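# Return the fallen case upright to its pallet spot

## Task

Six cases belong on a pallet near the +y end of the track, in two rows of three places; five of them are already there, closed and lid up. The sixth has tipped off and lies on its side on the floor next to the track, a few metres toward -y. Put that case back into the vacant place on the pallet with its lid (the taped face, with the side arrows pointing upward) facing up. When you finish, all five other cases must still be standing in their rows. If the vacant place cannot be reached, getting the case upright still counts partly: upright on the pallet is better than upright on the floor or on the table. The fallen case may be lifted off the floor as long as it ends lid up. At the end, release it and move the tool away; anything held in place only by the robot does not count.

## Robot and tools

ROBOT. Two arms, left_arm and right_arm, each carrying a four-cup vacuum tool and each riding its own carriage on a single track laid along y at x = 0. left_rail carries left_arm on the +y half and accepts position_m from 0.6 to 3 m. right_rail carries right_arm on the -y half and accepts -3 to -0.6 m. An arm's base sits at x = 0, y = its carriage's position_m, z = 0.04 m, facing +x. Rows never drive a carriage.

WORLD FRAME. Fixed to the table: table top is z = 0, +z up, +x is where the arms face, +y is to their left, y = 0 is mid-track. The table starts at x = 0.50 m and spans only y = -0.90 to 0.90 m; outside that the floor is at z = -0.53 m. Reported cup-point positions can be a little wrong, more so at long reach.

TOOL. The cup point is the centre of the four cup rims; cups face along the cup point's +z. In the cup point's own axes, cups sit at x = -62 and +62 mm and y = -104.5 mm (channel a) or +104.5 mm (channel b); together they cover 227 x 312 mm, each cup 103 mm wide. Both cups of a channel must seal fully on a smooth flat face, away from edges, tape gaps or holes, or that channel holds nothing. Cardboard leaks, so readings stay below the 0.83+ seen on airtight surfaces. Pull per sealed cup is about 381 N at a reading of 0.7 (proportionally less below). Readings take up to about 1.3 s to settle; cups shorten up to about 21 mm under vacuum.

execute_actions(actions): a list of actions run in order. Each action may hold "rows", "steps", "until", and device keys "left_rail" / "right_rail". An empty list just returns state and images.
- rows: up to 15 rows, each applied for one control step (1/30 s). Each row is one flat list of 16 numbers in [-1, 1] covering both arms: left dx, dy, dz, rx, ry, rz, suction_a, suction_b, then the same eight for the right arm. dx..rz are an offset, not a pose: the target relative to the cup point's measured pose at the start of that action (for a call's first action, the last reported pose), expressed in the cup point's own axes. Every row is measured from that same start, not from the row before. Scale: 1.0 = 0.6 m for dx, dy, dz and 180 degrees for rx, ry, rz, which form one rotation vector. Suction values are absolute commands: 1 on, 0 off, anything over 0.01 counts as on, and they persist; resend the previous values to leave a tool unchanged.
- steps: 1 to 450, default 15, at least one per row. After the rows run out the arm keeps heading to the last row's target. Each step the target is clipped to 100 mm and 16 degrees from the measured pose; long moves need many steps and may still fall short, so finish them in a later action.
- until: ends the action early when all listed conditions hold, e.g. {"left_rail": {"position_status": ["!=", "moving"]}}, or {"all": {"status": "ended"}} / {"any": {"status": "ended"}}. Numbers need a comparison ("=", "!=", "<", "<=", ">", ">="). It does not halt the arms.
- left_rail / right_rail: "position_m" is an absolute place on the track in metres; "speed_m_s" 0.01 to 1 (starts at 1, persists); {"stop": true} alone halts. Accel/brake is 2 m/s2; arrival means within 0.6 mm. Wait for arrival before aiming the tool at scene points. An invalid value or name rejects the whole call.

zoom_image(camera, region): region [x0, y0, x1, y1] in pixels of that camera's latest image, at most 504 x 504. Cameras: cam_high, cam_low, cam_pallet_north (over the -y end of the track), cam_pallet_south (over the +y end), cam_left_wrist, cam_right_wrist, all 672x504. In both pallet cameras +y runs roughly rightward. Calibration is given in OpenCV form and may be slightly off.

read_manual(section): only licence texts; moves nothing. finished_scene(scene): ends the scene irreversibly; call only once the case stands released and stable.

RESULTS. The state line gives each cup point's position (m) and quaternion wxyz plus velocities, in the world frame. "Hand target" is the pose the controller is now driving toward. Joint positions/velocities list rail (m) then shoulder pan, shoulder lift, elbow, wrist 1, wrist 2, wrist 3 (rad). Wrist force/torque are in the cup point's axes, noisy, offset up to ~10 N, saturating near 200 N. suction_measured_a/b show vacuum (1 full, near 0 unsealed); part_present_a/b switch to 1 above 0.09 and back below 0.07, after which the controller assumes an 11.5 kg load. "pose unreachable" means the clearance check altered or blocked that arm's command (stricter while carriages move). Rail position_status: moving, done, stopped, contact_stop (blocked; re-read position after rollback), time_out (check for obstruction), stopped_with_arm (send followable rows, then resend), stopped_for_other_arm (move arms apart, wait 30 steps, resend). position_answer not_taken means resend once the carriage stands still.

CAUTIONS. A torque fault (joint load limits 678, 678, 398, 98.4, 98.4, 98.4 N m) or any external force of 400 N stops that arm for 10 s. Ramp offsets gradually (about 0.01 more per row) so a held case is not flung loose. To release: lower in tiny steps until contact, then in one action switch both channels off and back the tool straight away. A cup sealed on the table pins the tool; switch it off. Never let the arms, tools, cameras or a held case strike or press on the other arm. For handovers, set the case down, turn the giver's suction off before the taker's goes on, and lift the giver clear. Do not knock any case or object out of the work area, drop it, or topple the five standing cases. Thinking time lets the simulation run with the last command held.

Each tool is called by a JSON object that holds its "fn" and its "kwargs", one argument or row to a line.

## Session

{"fn": "execute_actions", "kwargs": {
  "actions": []
}}

Scene clock: 0.00 s.
left_arm: end_effector_position=(+0.8501, +2.6374, +0.4395) suction_measured_a=0.00 part_present_a=0 suction_measured_b=0.00 part_present_b=0 end_effector_quat_wxyz=(-0.000, +0.001, +1.000, +0.000) end_effector_velocity=(+0.000, -0.000, -0.000) end_effector_angular_velocity=(+0.000, +0.000, -0.000) | right_arm: end_effector_position=(+0.8503, -1.8128, +0.4399) suction_measured_a=0.00 part_present_a=0 suction_measured_b=0.00 part_present_b=0 end_effector_quat_wxyz=(+0.000, +0.001, +1.000, +0.001) end_effector_velocity=(+0.000, -0.000, -0.000) end_effector_angular_velocity=(+0.000, +0.000, -0.000)
Joint positions: left_arm=[ 2.638 -0.24  -1.497  2.092 -2.164 -1.57   1.332] | right_arm=[-1.813 -0.239 -1.498  2.092 -2.166 -1.569  1.333]
Joint velocities: left_arm=[ 0. -0.  0. -0.  0. -0.  0.] | right_arm=[ 0. -0.  0. -0.  0.  0. -0.]
Wrist force (N, on the end effector, along its own x y z axes, offset not removed): no reading
Wrist torque (N m, same axes, about the end effector's origin, offset not removed): no reading
Hand target (left_arm): +0.850, +2.637, +0.439; -0.000, +0.001, +1.000, +0.000
Hand target (right_arm): +0.850, -1.813, +0.440; +0.000, +0.001, +1.000, +0.001
left_rail: position_m=2.638 position_m_goal=2.638 speed_m_s=1.00 position_status=done position_answer=taken refusals=0
right_rail: position_m=-1.813 position_m_goal=-1.813 speed_m_s=1.00 position_status=done position_answer=taken refusals=0
camera_calibration (this result's frames):
cam_left_wrist: T_world_to_cam=[[0.018808, -0.999728, -0.0138076, 2.62853], [-0.869193, -0.0231741, 0.49393, 0.613757], [-0.494115, 0.00271164, -0.869392, 0.88732], [0, 0, 0, 1]] pos_world=[0.922474, 2.63963, 0.50457]
cam_right_wrist: T_world_to_cam=[[-0.00372611, -0.998779, -0.0492573, -1.77904], [-0.880877, -0.020037, 0.47292, 0.52586], [-0.47333, 0.0451518, -0.879727, 0.977218], [0, 0, 0, 1]] pos_world=[0.919136, -1.81045, 0.523365]

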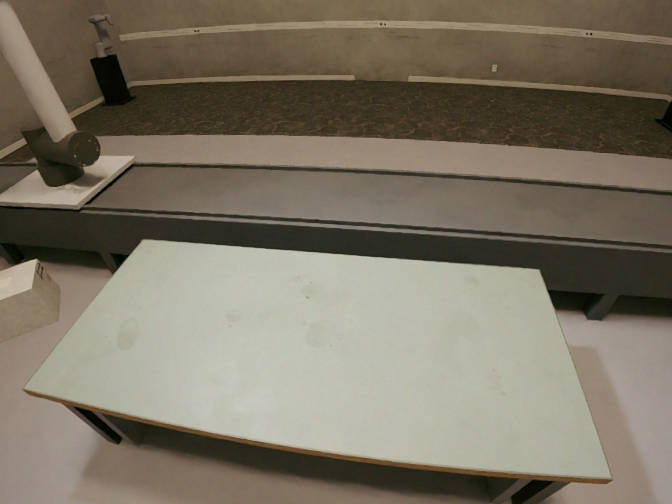

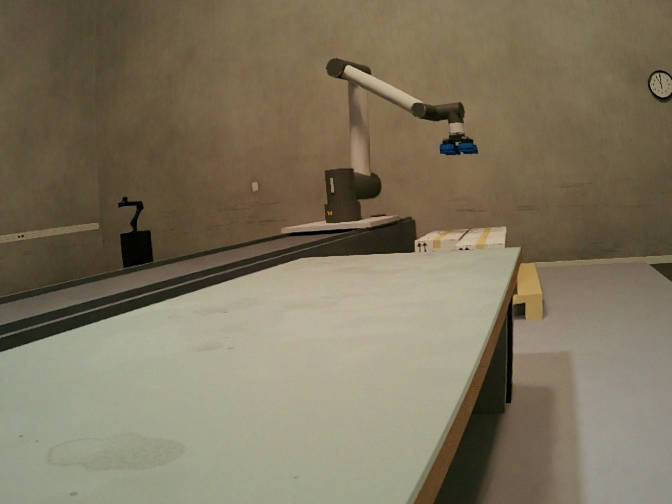

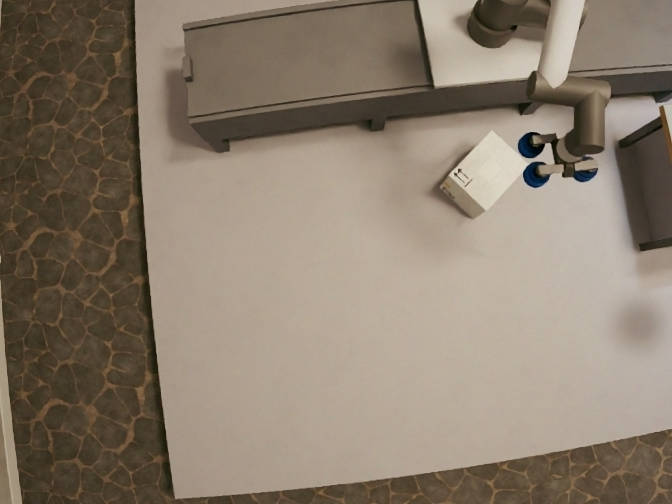

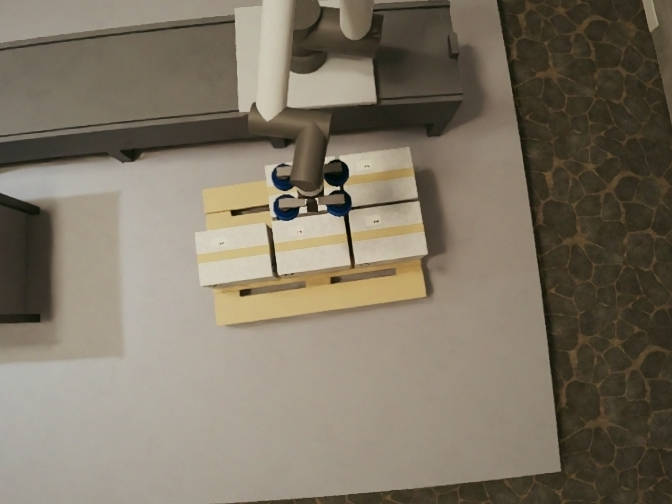

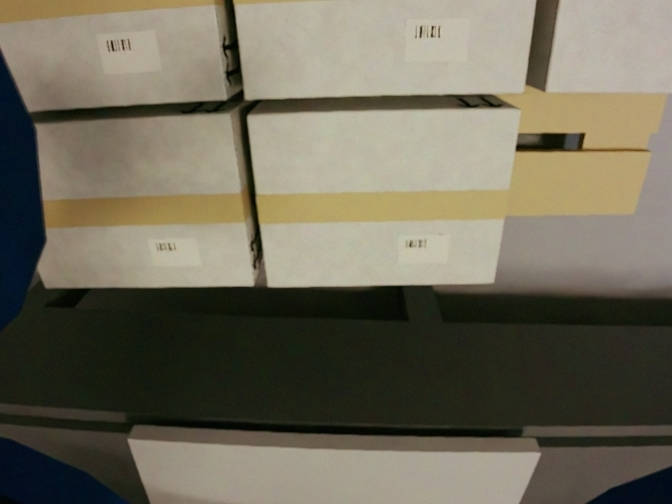

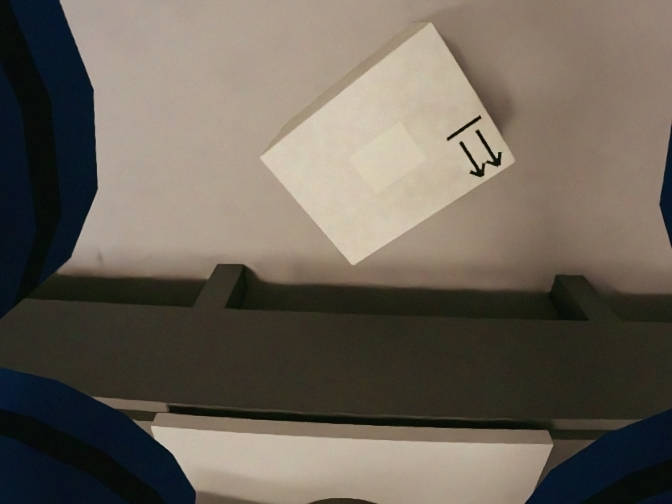

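{"fn": "execute_actions", "kwargs": {
  "actions": [
    {"left_rail":{"position_m":1.6},"rows":[[0,0,0,0,0,0,0,0,0.255,-0.09,1,0,0,-0.215,0,0]],"steps":50},
    {"rows":[[0,0,0,0,0,0,0,0,0,0,0.08,0,0,0,0,0]],"steps":15}
  ]
}}

{"fn": "zoom_image", "kwargs": {
  "camera": "cam_pallet_north",
  "region": [420,100,560,230]
}}

Scene clock: 2.73 s.
left_arm: end_effector_position=(+0.8501, +1.5992, +0.4395) suction_measured_a=0.00 part_present_a=0 suction_measured_b=0.00 part_present_b=0 end_effector_quat_wxyz=(-0.000, +0.001, +1.000, +0.000) end_effector_velocity=(+0.000, -0.000, -0.000) end_effector_angular_velocity=(+0.000, +0.000, -0.000) | right_arm: end_effector_position=(+0.6972, -1.8667, -0.2076) suction_measured_a=0.00 part_present_a=0 suction_measured_b=0.00 part_present_b=0 end_effector_quat_wxyz=(+0.001, -0.330, +0.944, +0.000) end_effector_velocity=(+0.000, -0.000, -0.004) end_effector_angular_velocity=(-0.000, -0.001, +0.000)
Joint positions: left_arm=[ 1.6   -0.24  -1.497  2.092 -2.164 -1.57   1.332] | right_arm=[-1.813 -0.37  -0.632  2.46  -3.4   -1.569  0.527]
Joint velocities: left_arm=[ 0. -0.  0. -0.  0.  0. -0.] | right_arm=[ 0.     0.     0.007 -0.002 -0.005  0.    -0.   ]
Wrist force (N, on the end effector, along its own x y z axes, offset not removed): left_arm=[-3.1 -0.1 5.3] | right_arm=[-6.4 -3.7 2.4]
Wrist torque (N m, same axes, about the end effector's origin, offset not removed): left_arm=[0.97 0.29 -0.04] | right_arm=[-0.51 1.18 0.58]
Hand target (left_arm): +0.850, +1.599, +0.439; -0.000, +0.001, +1.000, +0.000
Hand target (right_arm): +0.697, -1.867, -0.208; +0.001, -0.330, +0.944, +0.000
Off the commanded pose (left_arm): 0.000 m, 0 deg.
Off the commanded pose (right_arm): 0.000 m, 0 deg.
left_rail: position_m=1.600 position_m_goal=1.600 speed_m_s=1.00 position_status=done position_answer=taken refusals=0
right_rail: position_m=-1.813 position_m_goal=-1.813 speed_m_s=1.00 position_status=done position_answer=taken refusals=0
camera_calibration (this result's frames):
cam_left_wrist: T_world_to_cam=[[0.0188078, -0.999728, -0.0138075, 1.59061], [-0.869193, -0.0231738, 0.493929, 0.589698], [-0.494115, 0.00271163, -0.869392, 0.890135], [0, 0, 0, 1]] pos_world=[0.922474, 1.60143, 0.50457]
cam_right_wrist: T_world_to_cam=[[0.621637, -0.781823, -0.0481597, -1.89611], [-0.67549, -0.566188, 0.472382, -0.466739], [-0.396587, -0.261119, -0.880077, -0.287791], [0, 0, 0, 1]] pos_world=[0.749281, -1.82183, -0.124116]

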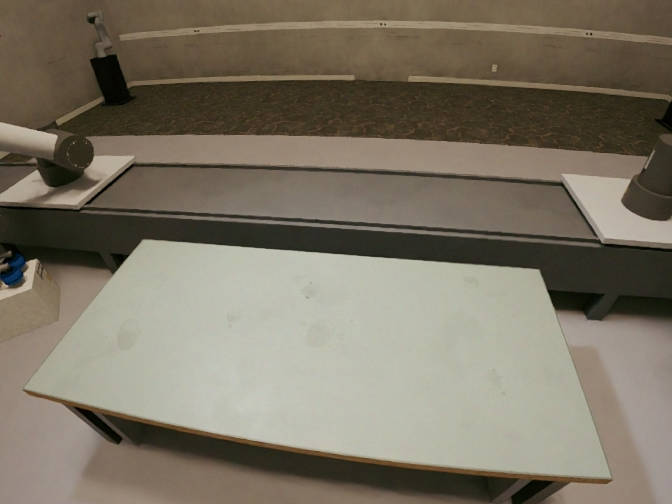

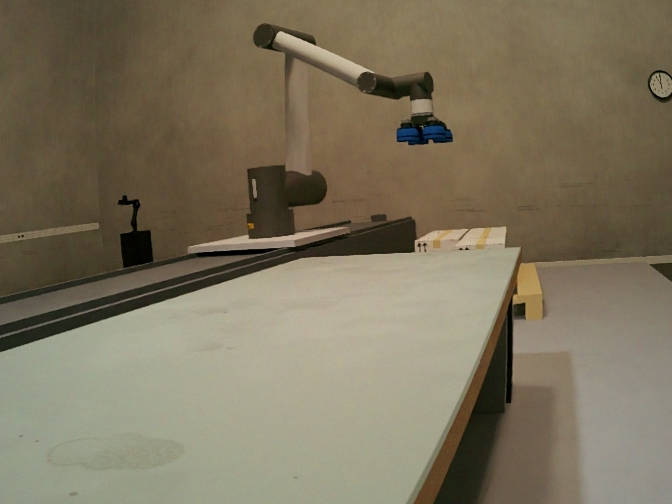

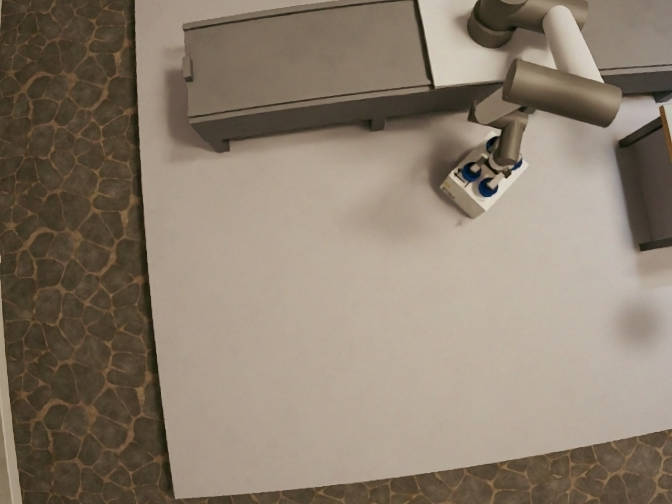

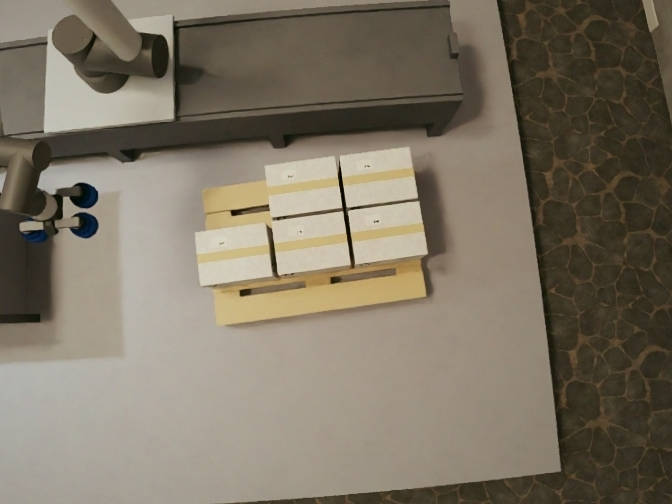

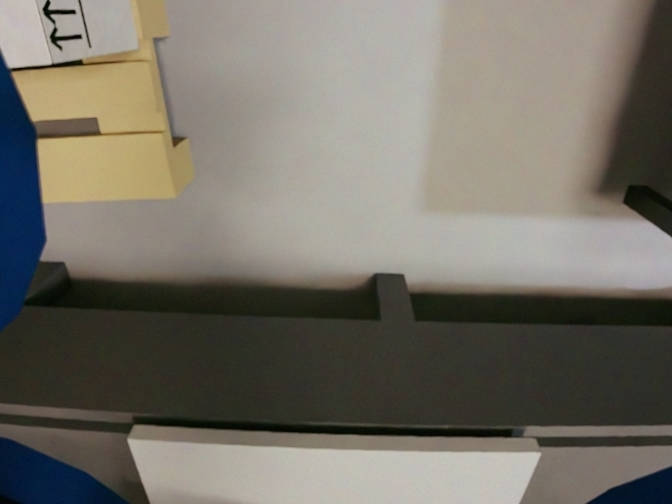

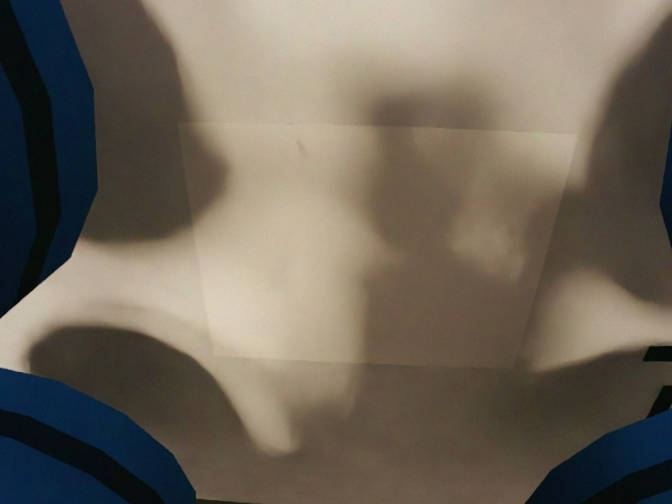

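Region (420, 100, 560, 230) of cam_pallet_north's 672x504 image, scaled by 3.600, with more detail than that image has; it fills the top 468 rows of this view, and the rest is white.

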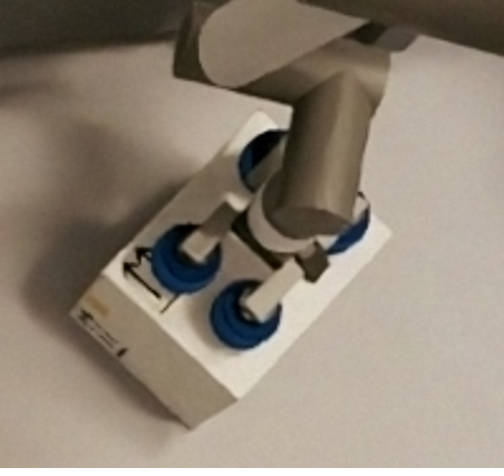

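{"fn": "execute_actions", "kwargs": {
  "actions": [
    {"rows":[[0,0,0,0,0,0,0,0,0,0,0.05,0,0,0.013,1,1]],"steps":12},
    {"rows":[[0,0,0,0,0,0,0,0,0,0,0.05,0,0,0,1,1]],"steps":38},
    {"rows":[[0,0,0,0,0,0,0,0,0,0,-0.02,0,0,0,1,1],[0,0,0,0,0,0,0,0,0,0,-0.05,0,0,0,1,1],[0,0,0,0,0,0,0,0,0,0,-0.1,0,0,0,1,1],[0,0,0,0,0,0,0,0,-0.2,0,-1,0,0,0,1,1]],"steps":45},
    {"rows":[[0,0,0,0,0,0,0,0,-0.35,0,-0.05,0,0,0.202,1,1]],"steps":30},
    {"right_rail":{"position_m":-0.6},"rows":[[0,0,0,0,0,0,0,0,0.08,0.345,0,0,0.5,0,1,1]],"steps":60},
    {"rows":[[0,0,0,0,0,0,0,0,-0.32,0,0,0,0,0,1,1]],"steps":30}
  ]
}}

Scene clock: 10.37 s.
left_arm: end_effector_position=(+0.8501, +1.5992, +0.4395) suction_measured_a=0.00 part_present_a=0 suction_measured_b=0.00 part_present_b=0 end_effector_quat_wxyz=(-0.000, +0.001, +1.000, +0.000) end_effector_velocity=(-0.000, +0.000, +0.000) end_effector_angular_velocity=(-0.000, -0.000, +0.000) | right_arm: end_effector_position=(+0.9147, -0.2518, +0.1701) suction_measured_a=0.98 part_present_a=1 suction_measured_b=0.98 part_present_b=1 end_effector_quat_wxyz=(+0.707, -0.001, -0.707, -0.000) end_effector_velocity=(-0.000, +0.000, -0.000) end_effector_angular_velocity=(-0.000, +0.000, +0.000)
Joint positions: left_arm=[ 1.6   -0.24  -1.497  2.092 -2.164 -1.57   1.332] | right_arm=[-0.6    0.12  -0.658  1.365 -0.708 -1.449  1.572]
Joint velocities: left_arm=[ 0.  0. -0. -0. -0. -0.  0.] | right_arm=[ 0.  0.  0. -0. -0.  0.  0.]
Wrist force (N, on the end effector, along its own x y z axes, offset not removed): left_arm=[-3.1 0.1 -0.5] | right_arm=[33.3 -5.4 -0.6]
Wrist torque (N m, same axes, about the end effector's origin, offset not removed): left_arm=[0.92 0.43 -0.06] | right_arm=[-0.51 6.73 2.45]
Hand target (left_arm): +0.850, +1.599, +0.439; -0.000, +0.001, +1.000, +0.000
Hand target (right_arm): +0.915, -0.252, +0.170; +0.707, -0.001, -0.707, -0.000
Off the commanded pose (left_arm): 0.000 m, 0 deg.
Off the commanded pose (right_arm): 0.000 m, 0 deg.
left_rail: position_m=1.600 position_m_goal=1.600 speed_m_s=1.00 position_status=done position_answer=taken refusals=0
right_rail: position_m=-0.600 position_m_goal=-0.600 speed_m_s=1.00 position_status=done position_answer=taken refusals=0
camera_calibration (this result's frames):
cam_left_wrist: T_world_to_cam=[[0.018808, -0.999728, -0.0138076, 1.59061], [-0.869193, -0.0231741, 0.493929, 0.589698], [-0.494115, 0.00271165, -0.869392, 0.890135], [0, 0, 0, 1]] pos_world=[0.922475, 1.60143, 0.50457]
cam_right_wrist: T_world_to_cam=[[-0.0492532, -0.998782, 0.00282575, -0.200152], [0.473119, -0.0208392, 0.880752, -0.566614], [-0.87962, 0.0447167, 0.47357, 0.841131], [0, 0, 0, 1]] pos_world=[0.998094, -0.249329, 0.101278]

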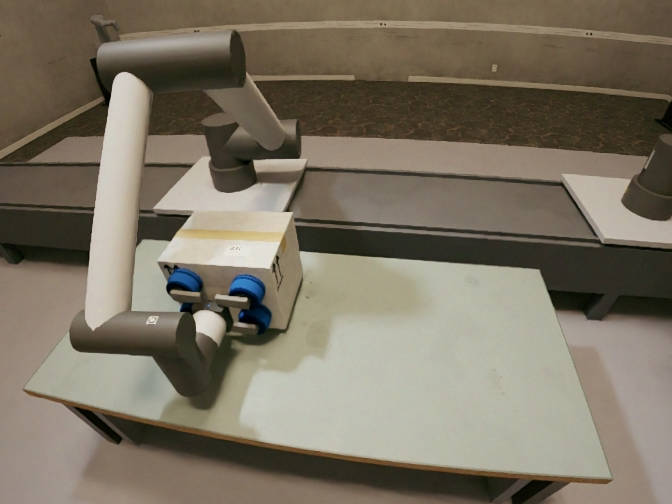

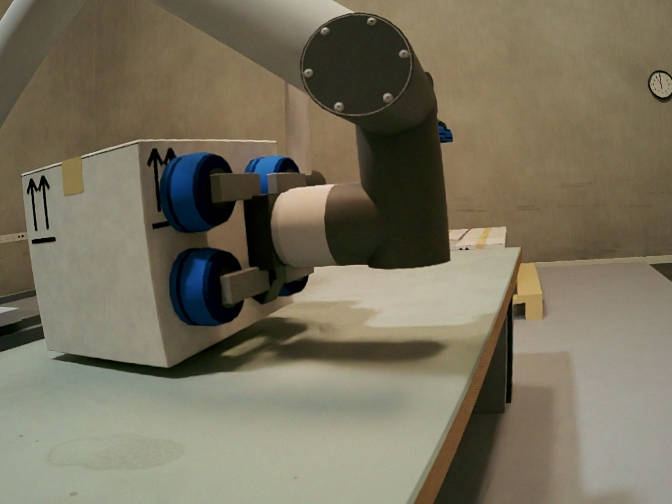

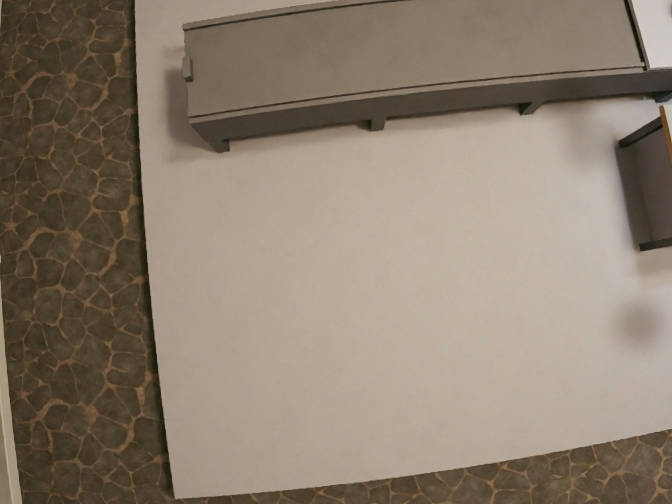

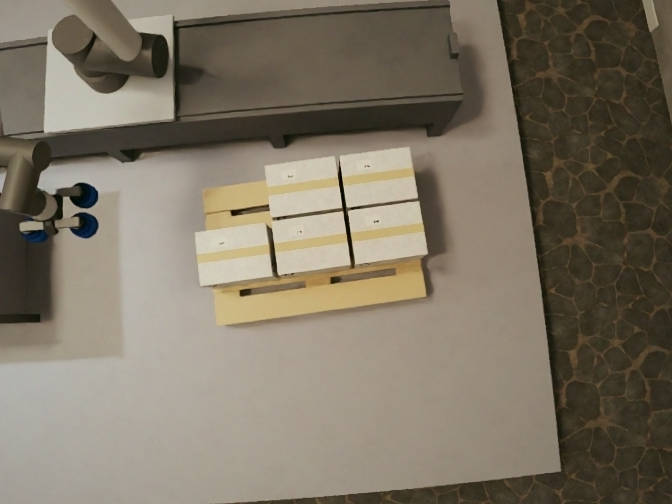

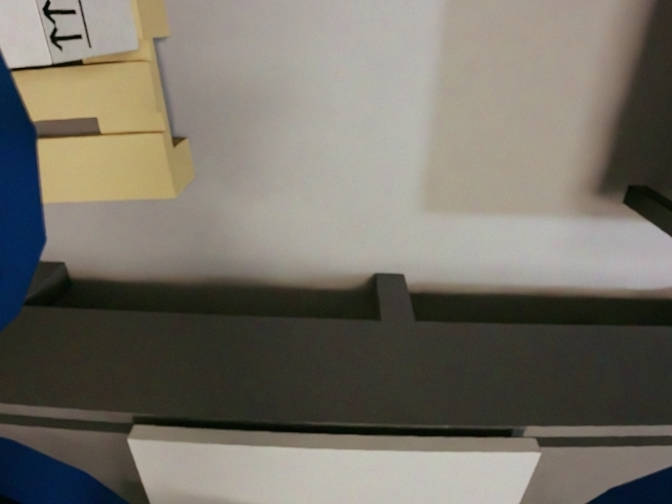

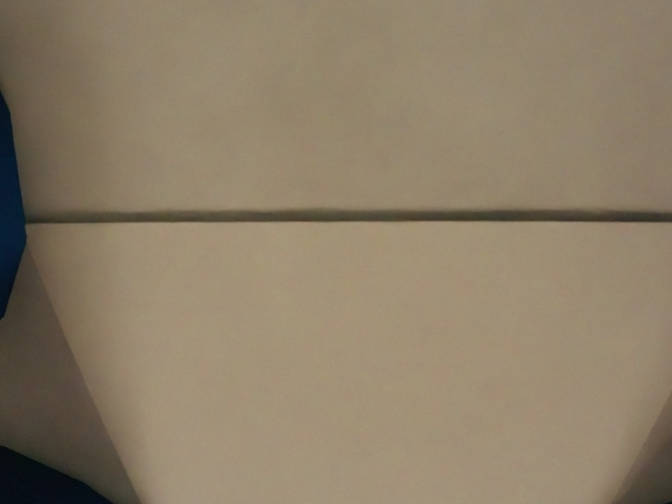

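{"fn": "execute_actions", "kwargs": {
  "actions": [
    {"rows":[[0,0,0,0,0,0,0,0,-0.024,0,0,0,0,0,1,1]],"steps":15},
    {"rows":[[0,0,0,0,0,0,0,0,0,0,-0.02,0,0,0,0,0],[0,0,0,0,0,0,0,0,0,0,-0.04,0,0,0,0,0],[0,0,0,0,0,0,0,0,0,0,-0.12,0,0,0,0,0]],"steps":20},
    {"right_rail":{"position_m":-2.4},"steps":20},
    {"left_rail":{"position_m":0.6},"rows":[[0.115,-0.75,0,0,0,0,0,0,0,0,0,0,0,0,0,0]],"steps":48},
    {"rows":[[0,-0.67,0.1,0,0,0,0,0,0,0,0,0,0,0,0,0]],"steps":35}
  ]
}}

Scene clock: 15.53 s.
left_arm: end_effector_position=(+0.7801, -0.2525, +0.3793) suction_measured_a=0.00 part_present_a=0 suction_measured_b=0.00 part_present_b=0 end_effector_quat_wxyz=(+0.000, +0.001, +1.000, +0.001) end_effector_velocity=(+0.000, -0.001, -0.000) end_effector_angular_velocity=(+0.000, +0.000, -0.000) | right_arm: end_effector_position=(+0.9867, -2.0518, +0.1558) suction_measured_a=0.00 part_present_a=0 suction_measured_b=0.00 part_present_b=0 end_effector_quat_wxyz=(+0.707, -0.001, -0.707, -0.000) end_effector_velocity=(+0.000, -0.000, -0.000) end_effector_angular_velocity=(-0.000, +0.000, -0.000)
Joint positions: left_arm=[ 0.6   -1.005 -1.135  1.7   -2.135 -1.57   0.567] | right_arm=[-2.4    0.114 -0.581  1.219 -0.639 -1.456  1.572]
Joint velocities: left_arm=[ 0.    -0.     0.001 -0.002  0.001 -0.    -0.   ] | right_arm=[ 0. -0.  0.  0. -0.  0.  0.]
Wrist force (N, on the end effector, along its own x y z axes, offset not removed): left_arm=[-3.6 1.2 3.2] | right_arm=[-5.0 -0.9 1.6]
Wrist torque (N m, same axes, about the end effector's origin, offset not removed): left_arm=[1.12 0.49 0.00] | right_arm=[-0.13 1.02 0.51]
Hand target (left_arm): +0.780, -0.253, +0.379; -0.000, +0.001, +1.000, +0.001
Hand target (right_arm): +0.987, -2.052, +0.156; +0.707, -0.001, -0.707, -0.000
Off the commanded pose (left_arm): 0.000 m, 0 deg.
Off the commanded pose (right_arm): 0.000 m, 0 deg.
left_rail: position_m=0.600 position_m_goal=0.600 speed_m_s=1.00 position_status=done position_answer=taken refusals=0
right_rail: position_m=-2.400 position_m_goal=-2.400 speed_m_s=1.00 position_status=done position_answer=taken refusals=0
camera_calibration (this result's frames):
cam_left_wrist: T_world_to_cam=[[0.018846, -0.999723, -0.0141133, -0.260011], [-0.869579, -0.0233558, 0.49324, 0.516212], [-0.493433, 0.00297701, -0.869779, 0.807928], [0, 0, 0, 1]] pos_world=[0.852446, -0.250288, 0.444433]
cam_right_wrist: T_world_to_cam=[[-0.0493934, -0.998775, 0.00284581, -1.99428], [0.473118, -0.020888, 0.880752, -0.625704], [-0.879613, 0.0448498, 0.47357, 0.992061], [0, 0, 0, 1]] pos_world=[1.07016, -2.0494, 0.0869548]

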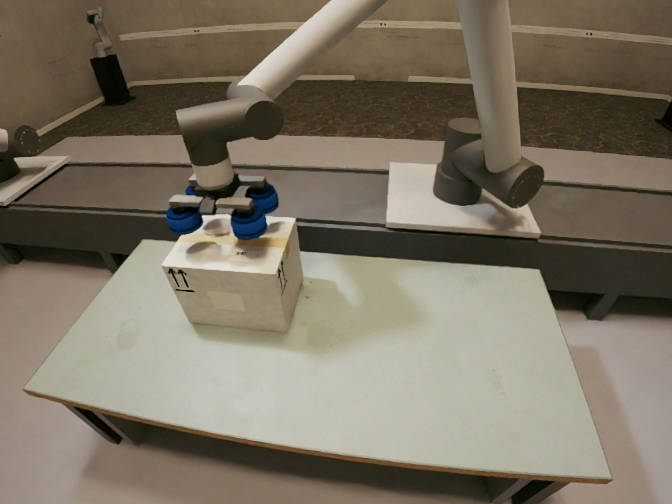

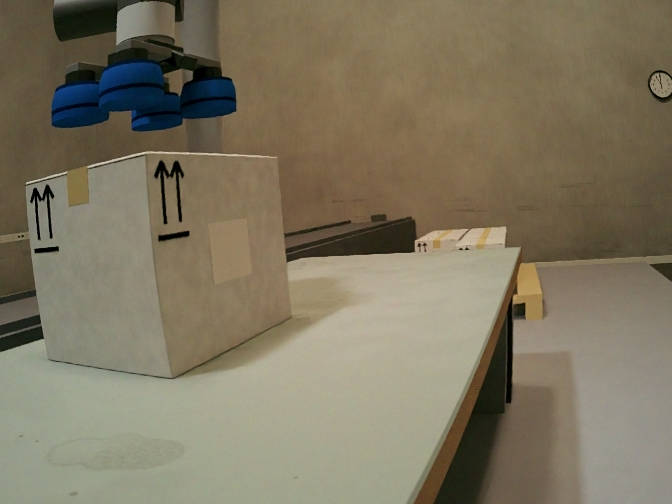

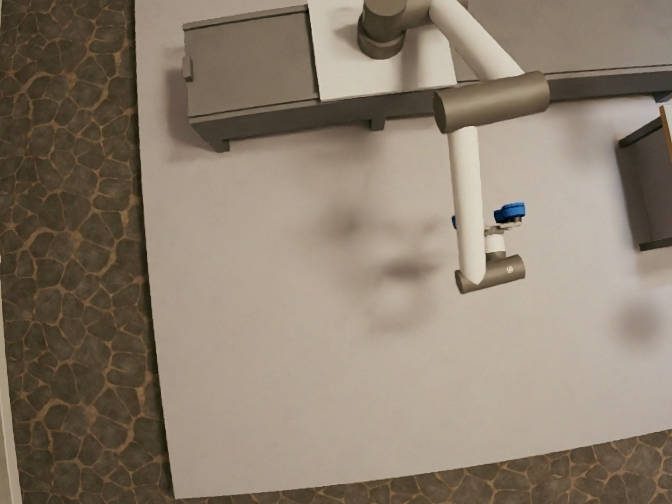

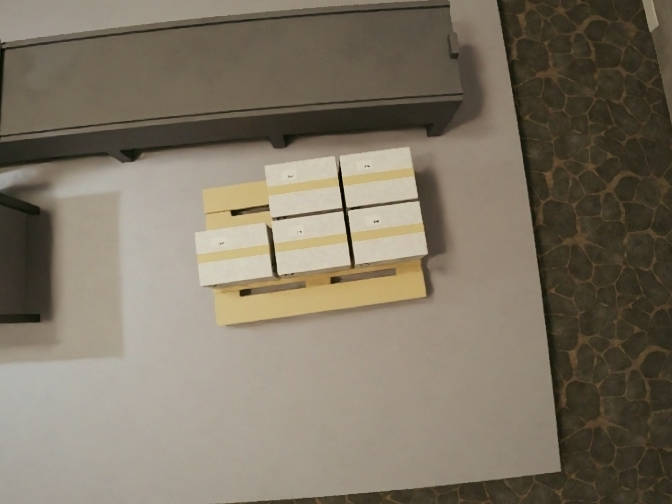

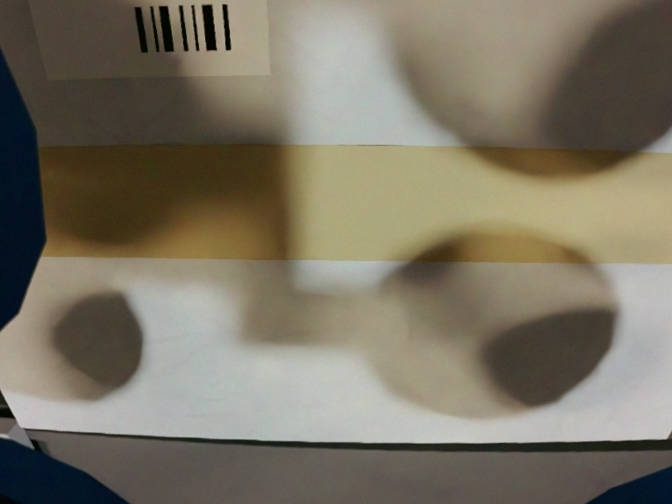

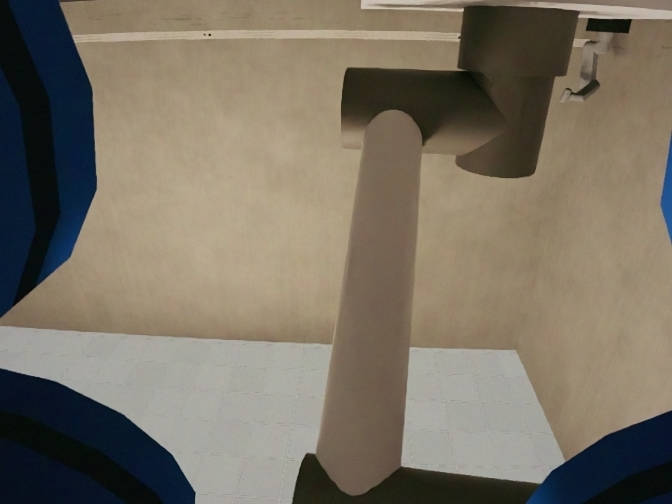

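{"fn": "execute_actions", "kwargs": {
  "actions": [
    {"rows":[[-0.013,0.008,0.13,0,0,0,1,1,0,0,0,0,0,0,0,0]],"steps":18},
    {"rows":[[0,0,0.05,0,0,0,1,1,0,0,0,0,0,0,0,0]],"steps":38},
    {"rows":[[0,0,-0.1,0,0,0,1,1,0,0,0,0,0,0,0,0]],"steps":15},
    {"left_rail":{"position_m":1.78},"rows":[[0,1,0,0,0,0,1,1,0,0,0,0,0,0,0,0]],"steps":45},
    {"rows":[[0.2,1,0.1,0,0,-0.018,1,1,0,0,0,0,0,0,0,0]],"steps":45},
    {"rows":[[0,0,0.58,0,0,0,1,1,0,0,0,0,0,0,0,0]],"steps":35}
  ]
}}

{"fn": "zoom_image", "kwargs": {
  "camera": "cam_pallet_south",
  "region": [160,130,360,310]
}}

Scene clock: 22.70 s.
left_arm: end_effector_position=(+0.6690, +2.1321, -0.0765) suction_measured_a=0.95 part_present_a=1 suction_measured_b=0.95 part_present_b=1 end_effector_quat_wxyz=(-0.000, -0.028, +1.000, +0.000) end_effector_velocity=(+0.000, +0.000, -0.001) end_effector_angular_velocity=(+0.000, -0.000, +0.000) | right_arm: end_effector_position=(+0.9867, -2.0518, +0.1558) suction_measured_a=0.00 part_present_a=0 suction_measured_b=0.00 part_present_b=0 end_effector_quat_wxyz=(+0.707, -0.001, -0.707, -0.000) end_effector_velocity=(+0.000, +0.000, +0.000) end_effector_angular_velocity=(+0.000, -0.000, +0.000)
Joint positions: left_arm=[ 1.78   0.215 -0.879  2.423 -3.114 -1.57   1.731] | right_arm=[-2.4    0.114 -0.581  1.219 -0.639 -1.456  1.572]
Joint velocities: left_arm=[ 0.     0.     0.001 -0.    -0.001  0.     0.   ] | right_arm=[ 0.  0. -0.  0. -0. -0.  0.]
Wrist force (N, on the end effector, along its own x y z axes, offset not removed): left_arm=[-1.3 -0.5 -38.7] | right_arm=[-5.1 -4.0 3.5]
Wrist torque (N m, same axes, about the end effector's origin, offset not removed): left_arm=[2.88 0.58 -0.14] | right_arm=[-0.58 0.91 0.67]
Hand target (left_arm): +0.669, +2.132, -0.077; -0.000, -0.028, +1.000, +0.000
Hand target (right_arm): +0.987, -2.052, +0.156; +0.707, -0.001, -0.707, -0.000
Off the commanded pose (left_arm): 0.000 m, 0 deg.
Off the commanded pose (right_arm): 0.000 m, 0 deg.
left_rail: position_m=1.780 position_m_goal=1.780 speed_m_s=1.00 position_status=done position_answer=taken refusals=0
right_rail: position_m=-2.400 position_m_goal=-2.400 speed_m_s=1.00 position_status=done position_answer=taken refusals=0
camera_calibration (this result's frames):
cam_left_wrist: T_world_to_cam=[[0.075281, -0.997073, -0.0133551, 2.07628], [-0.866553, -0.0720413, 0.493859, 0.801864], [-0.493375, -0.0256053, -0.86944, 0.410513], [0, 0, 0, 1]] pos_world=[0.74109, 2.13848, -0.0113622]
cam_right_wrist: T_world_to_cam=[[-0.0494042, -0.998775, 0.00284576, -1.99428], [0.473118, -0.0208932, 0.880752, -0.625716], [-0.879613, 0.0448592, 0.47357, 0.992083], [0, 0, 0, 1]] pos_world=[1.07016, -2.04941, 0.0869547]

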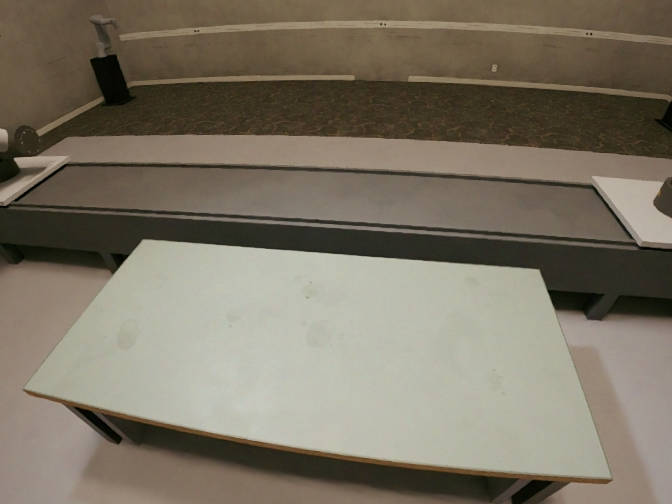

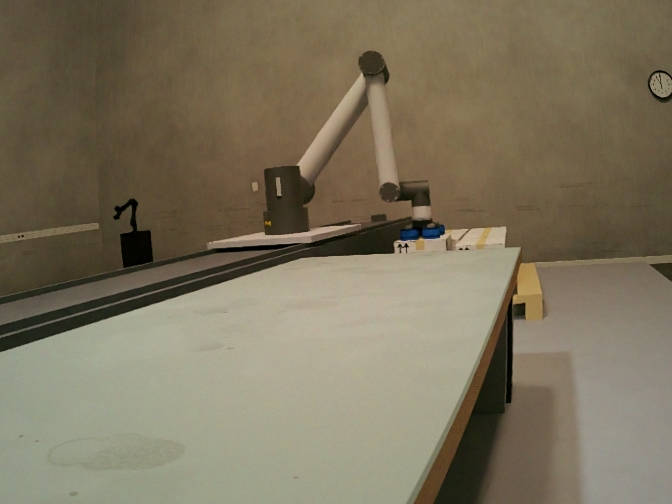

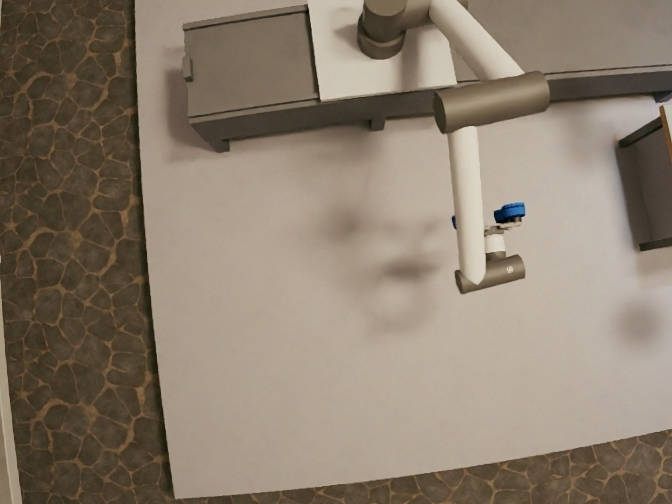

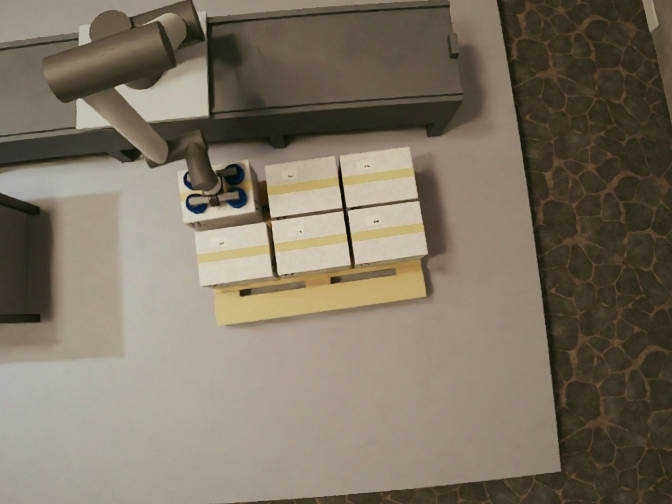

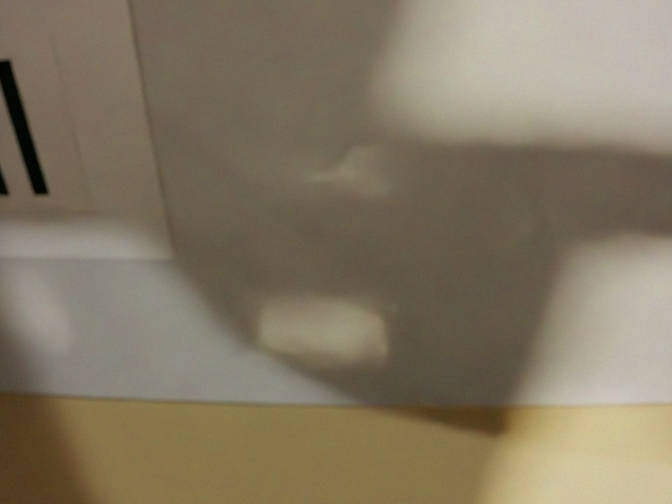

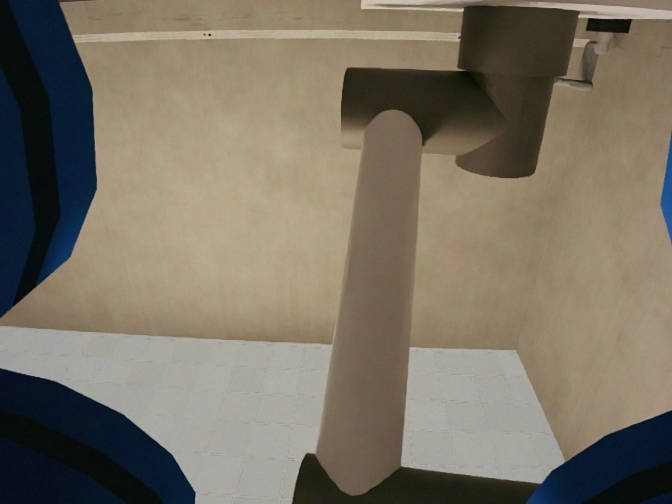

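Region (160, 130, 360, 310) of cam_pallet_south's 672x504 image, scaled by 2.520, with more detail than that image has; it fills the top 454 rows of this view, and the rest is white.

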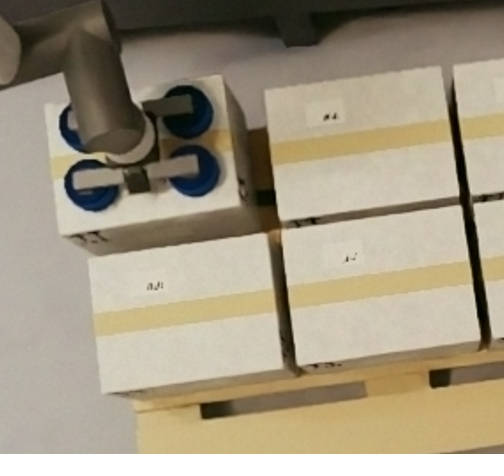

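{"fn": "execute_actions", "kwargs": {
  "actions": [
    {"rows":[[-0.047,0.075,0.055,0,0,0.004,1,1,0,0,0,0,0,0,0,0]],"steps":22},
    {"rows":[[0,0,0.022,0,0,0,1,1,0,0,0,0,0,0,0,0]],"steps":15},
    {"rows":[[0,0,-0.01,0,0,0,0,0,0,0,0,0,0,0,0,0],[0,0,-0.02,0,0,0,0,0,0,0,0,0,0,0,0,0],[0,0,-0.03,0,0,0,0,0,0,0,0,0,0,0,0,0]],"steps":10},
    {"rows":[[0,0,-0.6,0,0,0,0,0,0,0,0,0,0,0,0,0]],"steps":30}
  ]
}}

Scene clock: 34.17 s.
left_arm: end_effector_position=(+0.6951, +2.1785, -0.1194) suction_measured_a=0.95 part_present_a=1 suction_measured_b=0.95 part_present_b=1 end_effector_quat_wxyz=(+0.001, -0.021, +1.000, +0.000) end_effector_velocity=(-0.000, -0.000, -0.000) end_effector_angular_velocity=(-0.000, +0.000, -0.000) | right_arm: end_effector_position=(+0.9867, -2.0518, +0.1558) suction_measured_a=0.00 part_present_a=0 suction_measured_b=0.00 part_present_b=0 end_effector_quat_wxyz=(+0.707, -0.001, -0.707, -0.000) end_effector_velocity=(-0.000, +0.000, -0.000) end_effector_angular_velocity=(+0.000, +0.000, +0.000)
Joint positions: left_arm=[ 1.78   0.267 -0.804  2.351 -3.119 -1.57   1.795] | right_arm=[-2.4    0.114 -0.581  1.219 -0.639 -1.456  1.572]
Joint velocities: left_arm=[ 0. -0.  0. -0.  0. -0.  0.] | right_arm=[ 0.  0.  0.  0.  0.  0. -0.]
Wrist force (N, on the end effector, along its own x y z axes, offset not removed): left_arm=[6.8 -2.9 -62.3] | right_arm=[-3.0 -3.8 3.6]
Wrist torque (N m, same axes, about the end effector's origin, offset not removed): left_arm=[0.48 6.89 -0.09] | right_arm=[-0.45 0.68 0.51]
Hand target (left_arm): +0.695, +2.179, -0.119; +0.001, -0.021, +1.000, +0.000
Hand target (right_arm): +0.987, -2.052, +0.156; +0.707, -0.001, -0.707, -0.000
Off the commanded pose (left_arm): 0.360 m, 0 deg.
Off the commanded pose (right_arm): 0.000 m, 0 deg.
FORCE FAULT: contact force on the left arm reached its limit, and that arm stopped for 10 seconds. The contact can be on any part of that arm, not only on its tool. That arm's remaining commands of this call were not run. That arm holds still and accepts commands again. Move the arm away from the contact; if what it grips holds it there, let go first. Pushing or pulling that hard again can fault the arm again.
left_rail: position_m=1.780 position_m_goal=1.780 speed_m_s=1.00 position_status=done position_answer=taken refusals=0
right_rail: position_m=-2.400 position_m_goal=-2.400 speed_m_s=1.00 position_status=done position_answer=taken refusals=0
camera_calibration (this result's frames):
cam_left_wrist: T_world_to_cam=[[0.0627863, -0.997932, -0.0137408, 2.13047], [-0.868606, -0.0614197, 0.491683, 0.827025], [-0.49151, -0.0189356, -0.870666, 0.371307], [0, 0, 0, 1]] pos_world=[0.767096, 2.18389, -0.0540752]
cam_right_wrist: T_world_to_cam=[[-0.0494042, -0.998775, 0.00284573, -1.99428], [0.473118, -0.0208932, 0.880751, -0.625717], [-0.879613, 0.0448592, 0.47357, 0.992083], [0, 0, 0, 1]] pos_world=[1.07016, -2.04941, 0.0869549]

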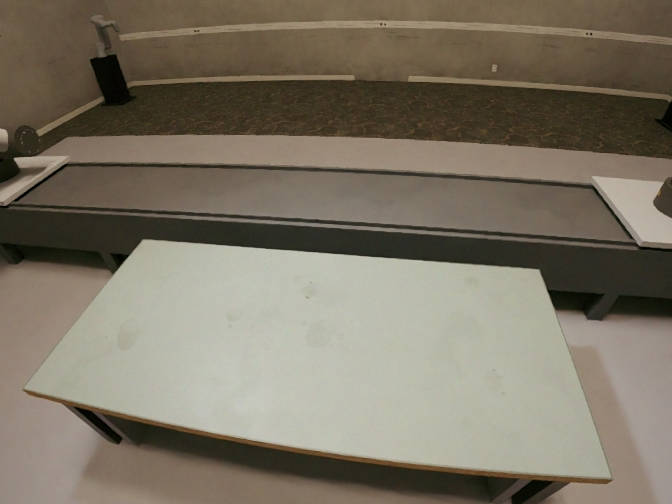

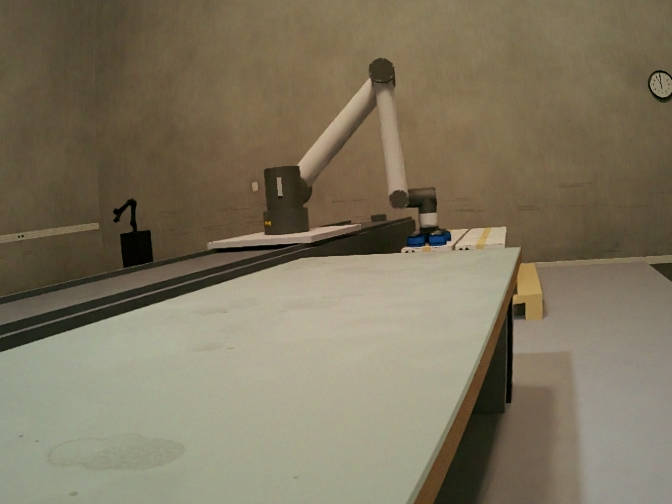

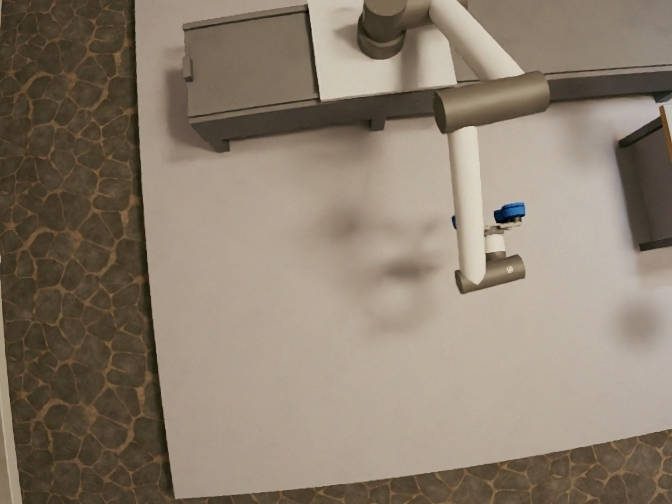

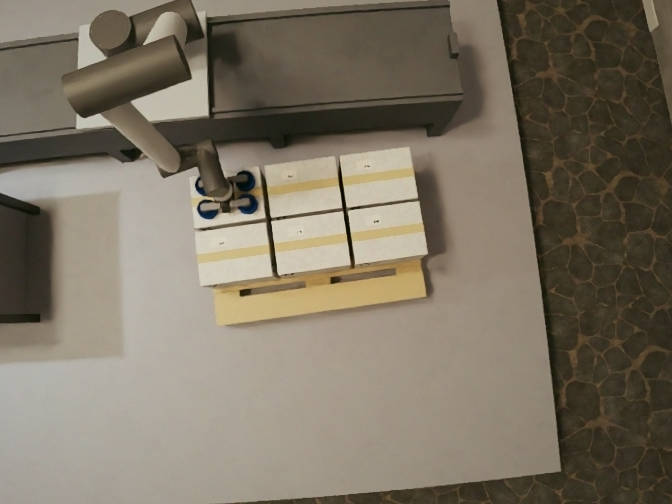

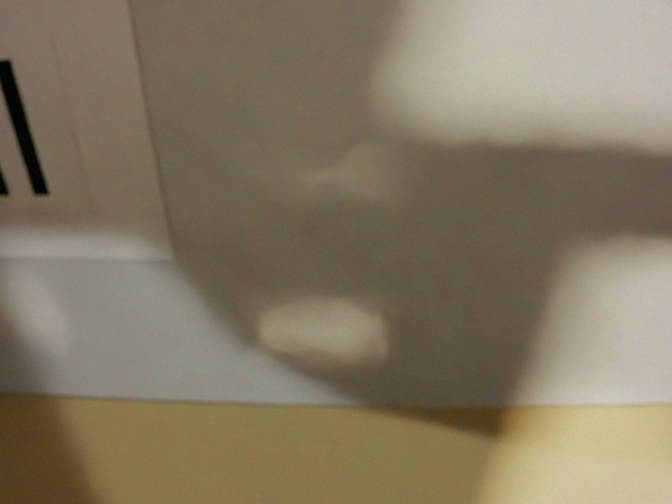

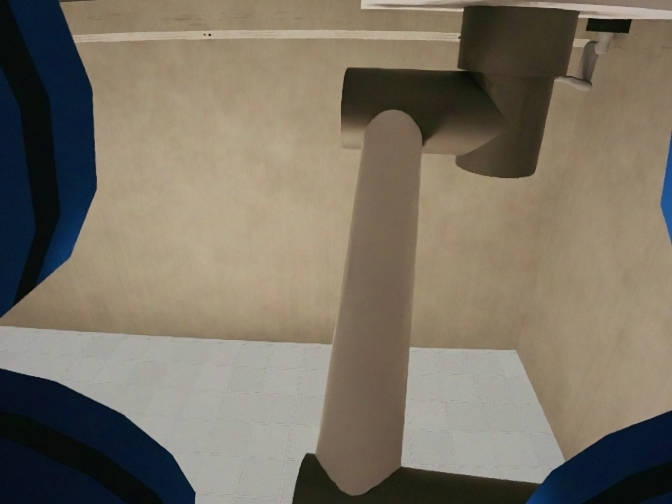

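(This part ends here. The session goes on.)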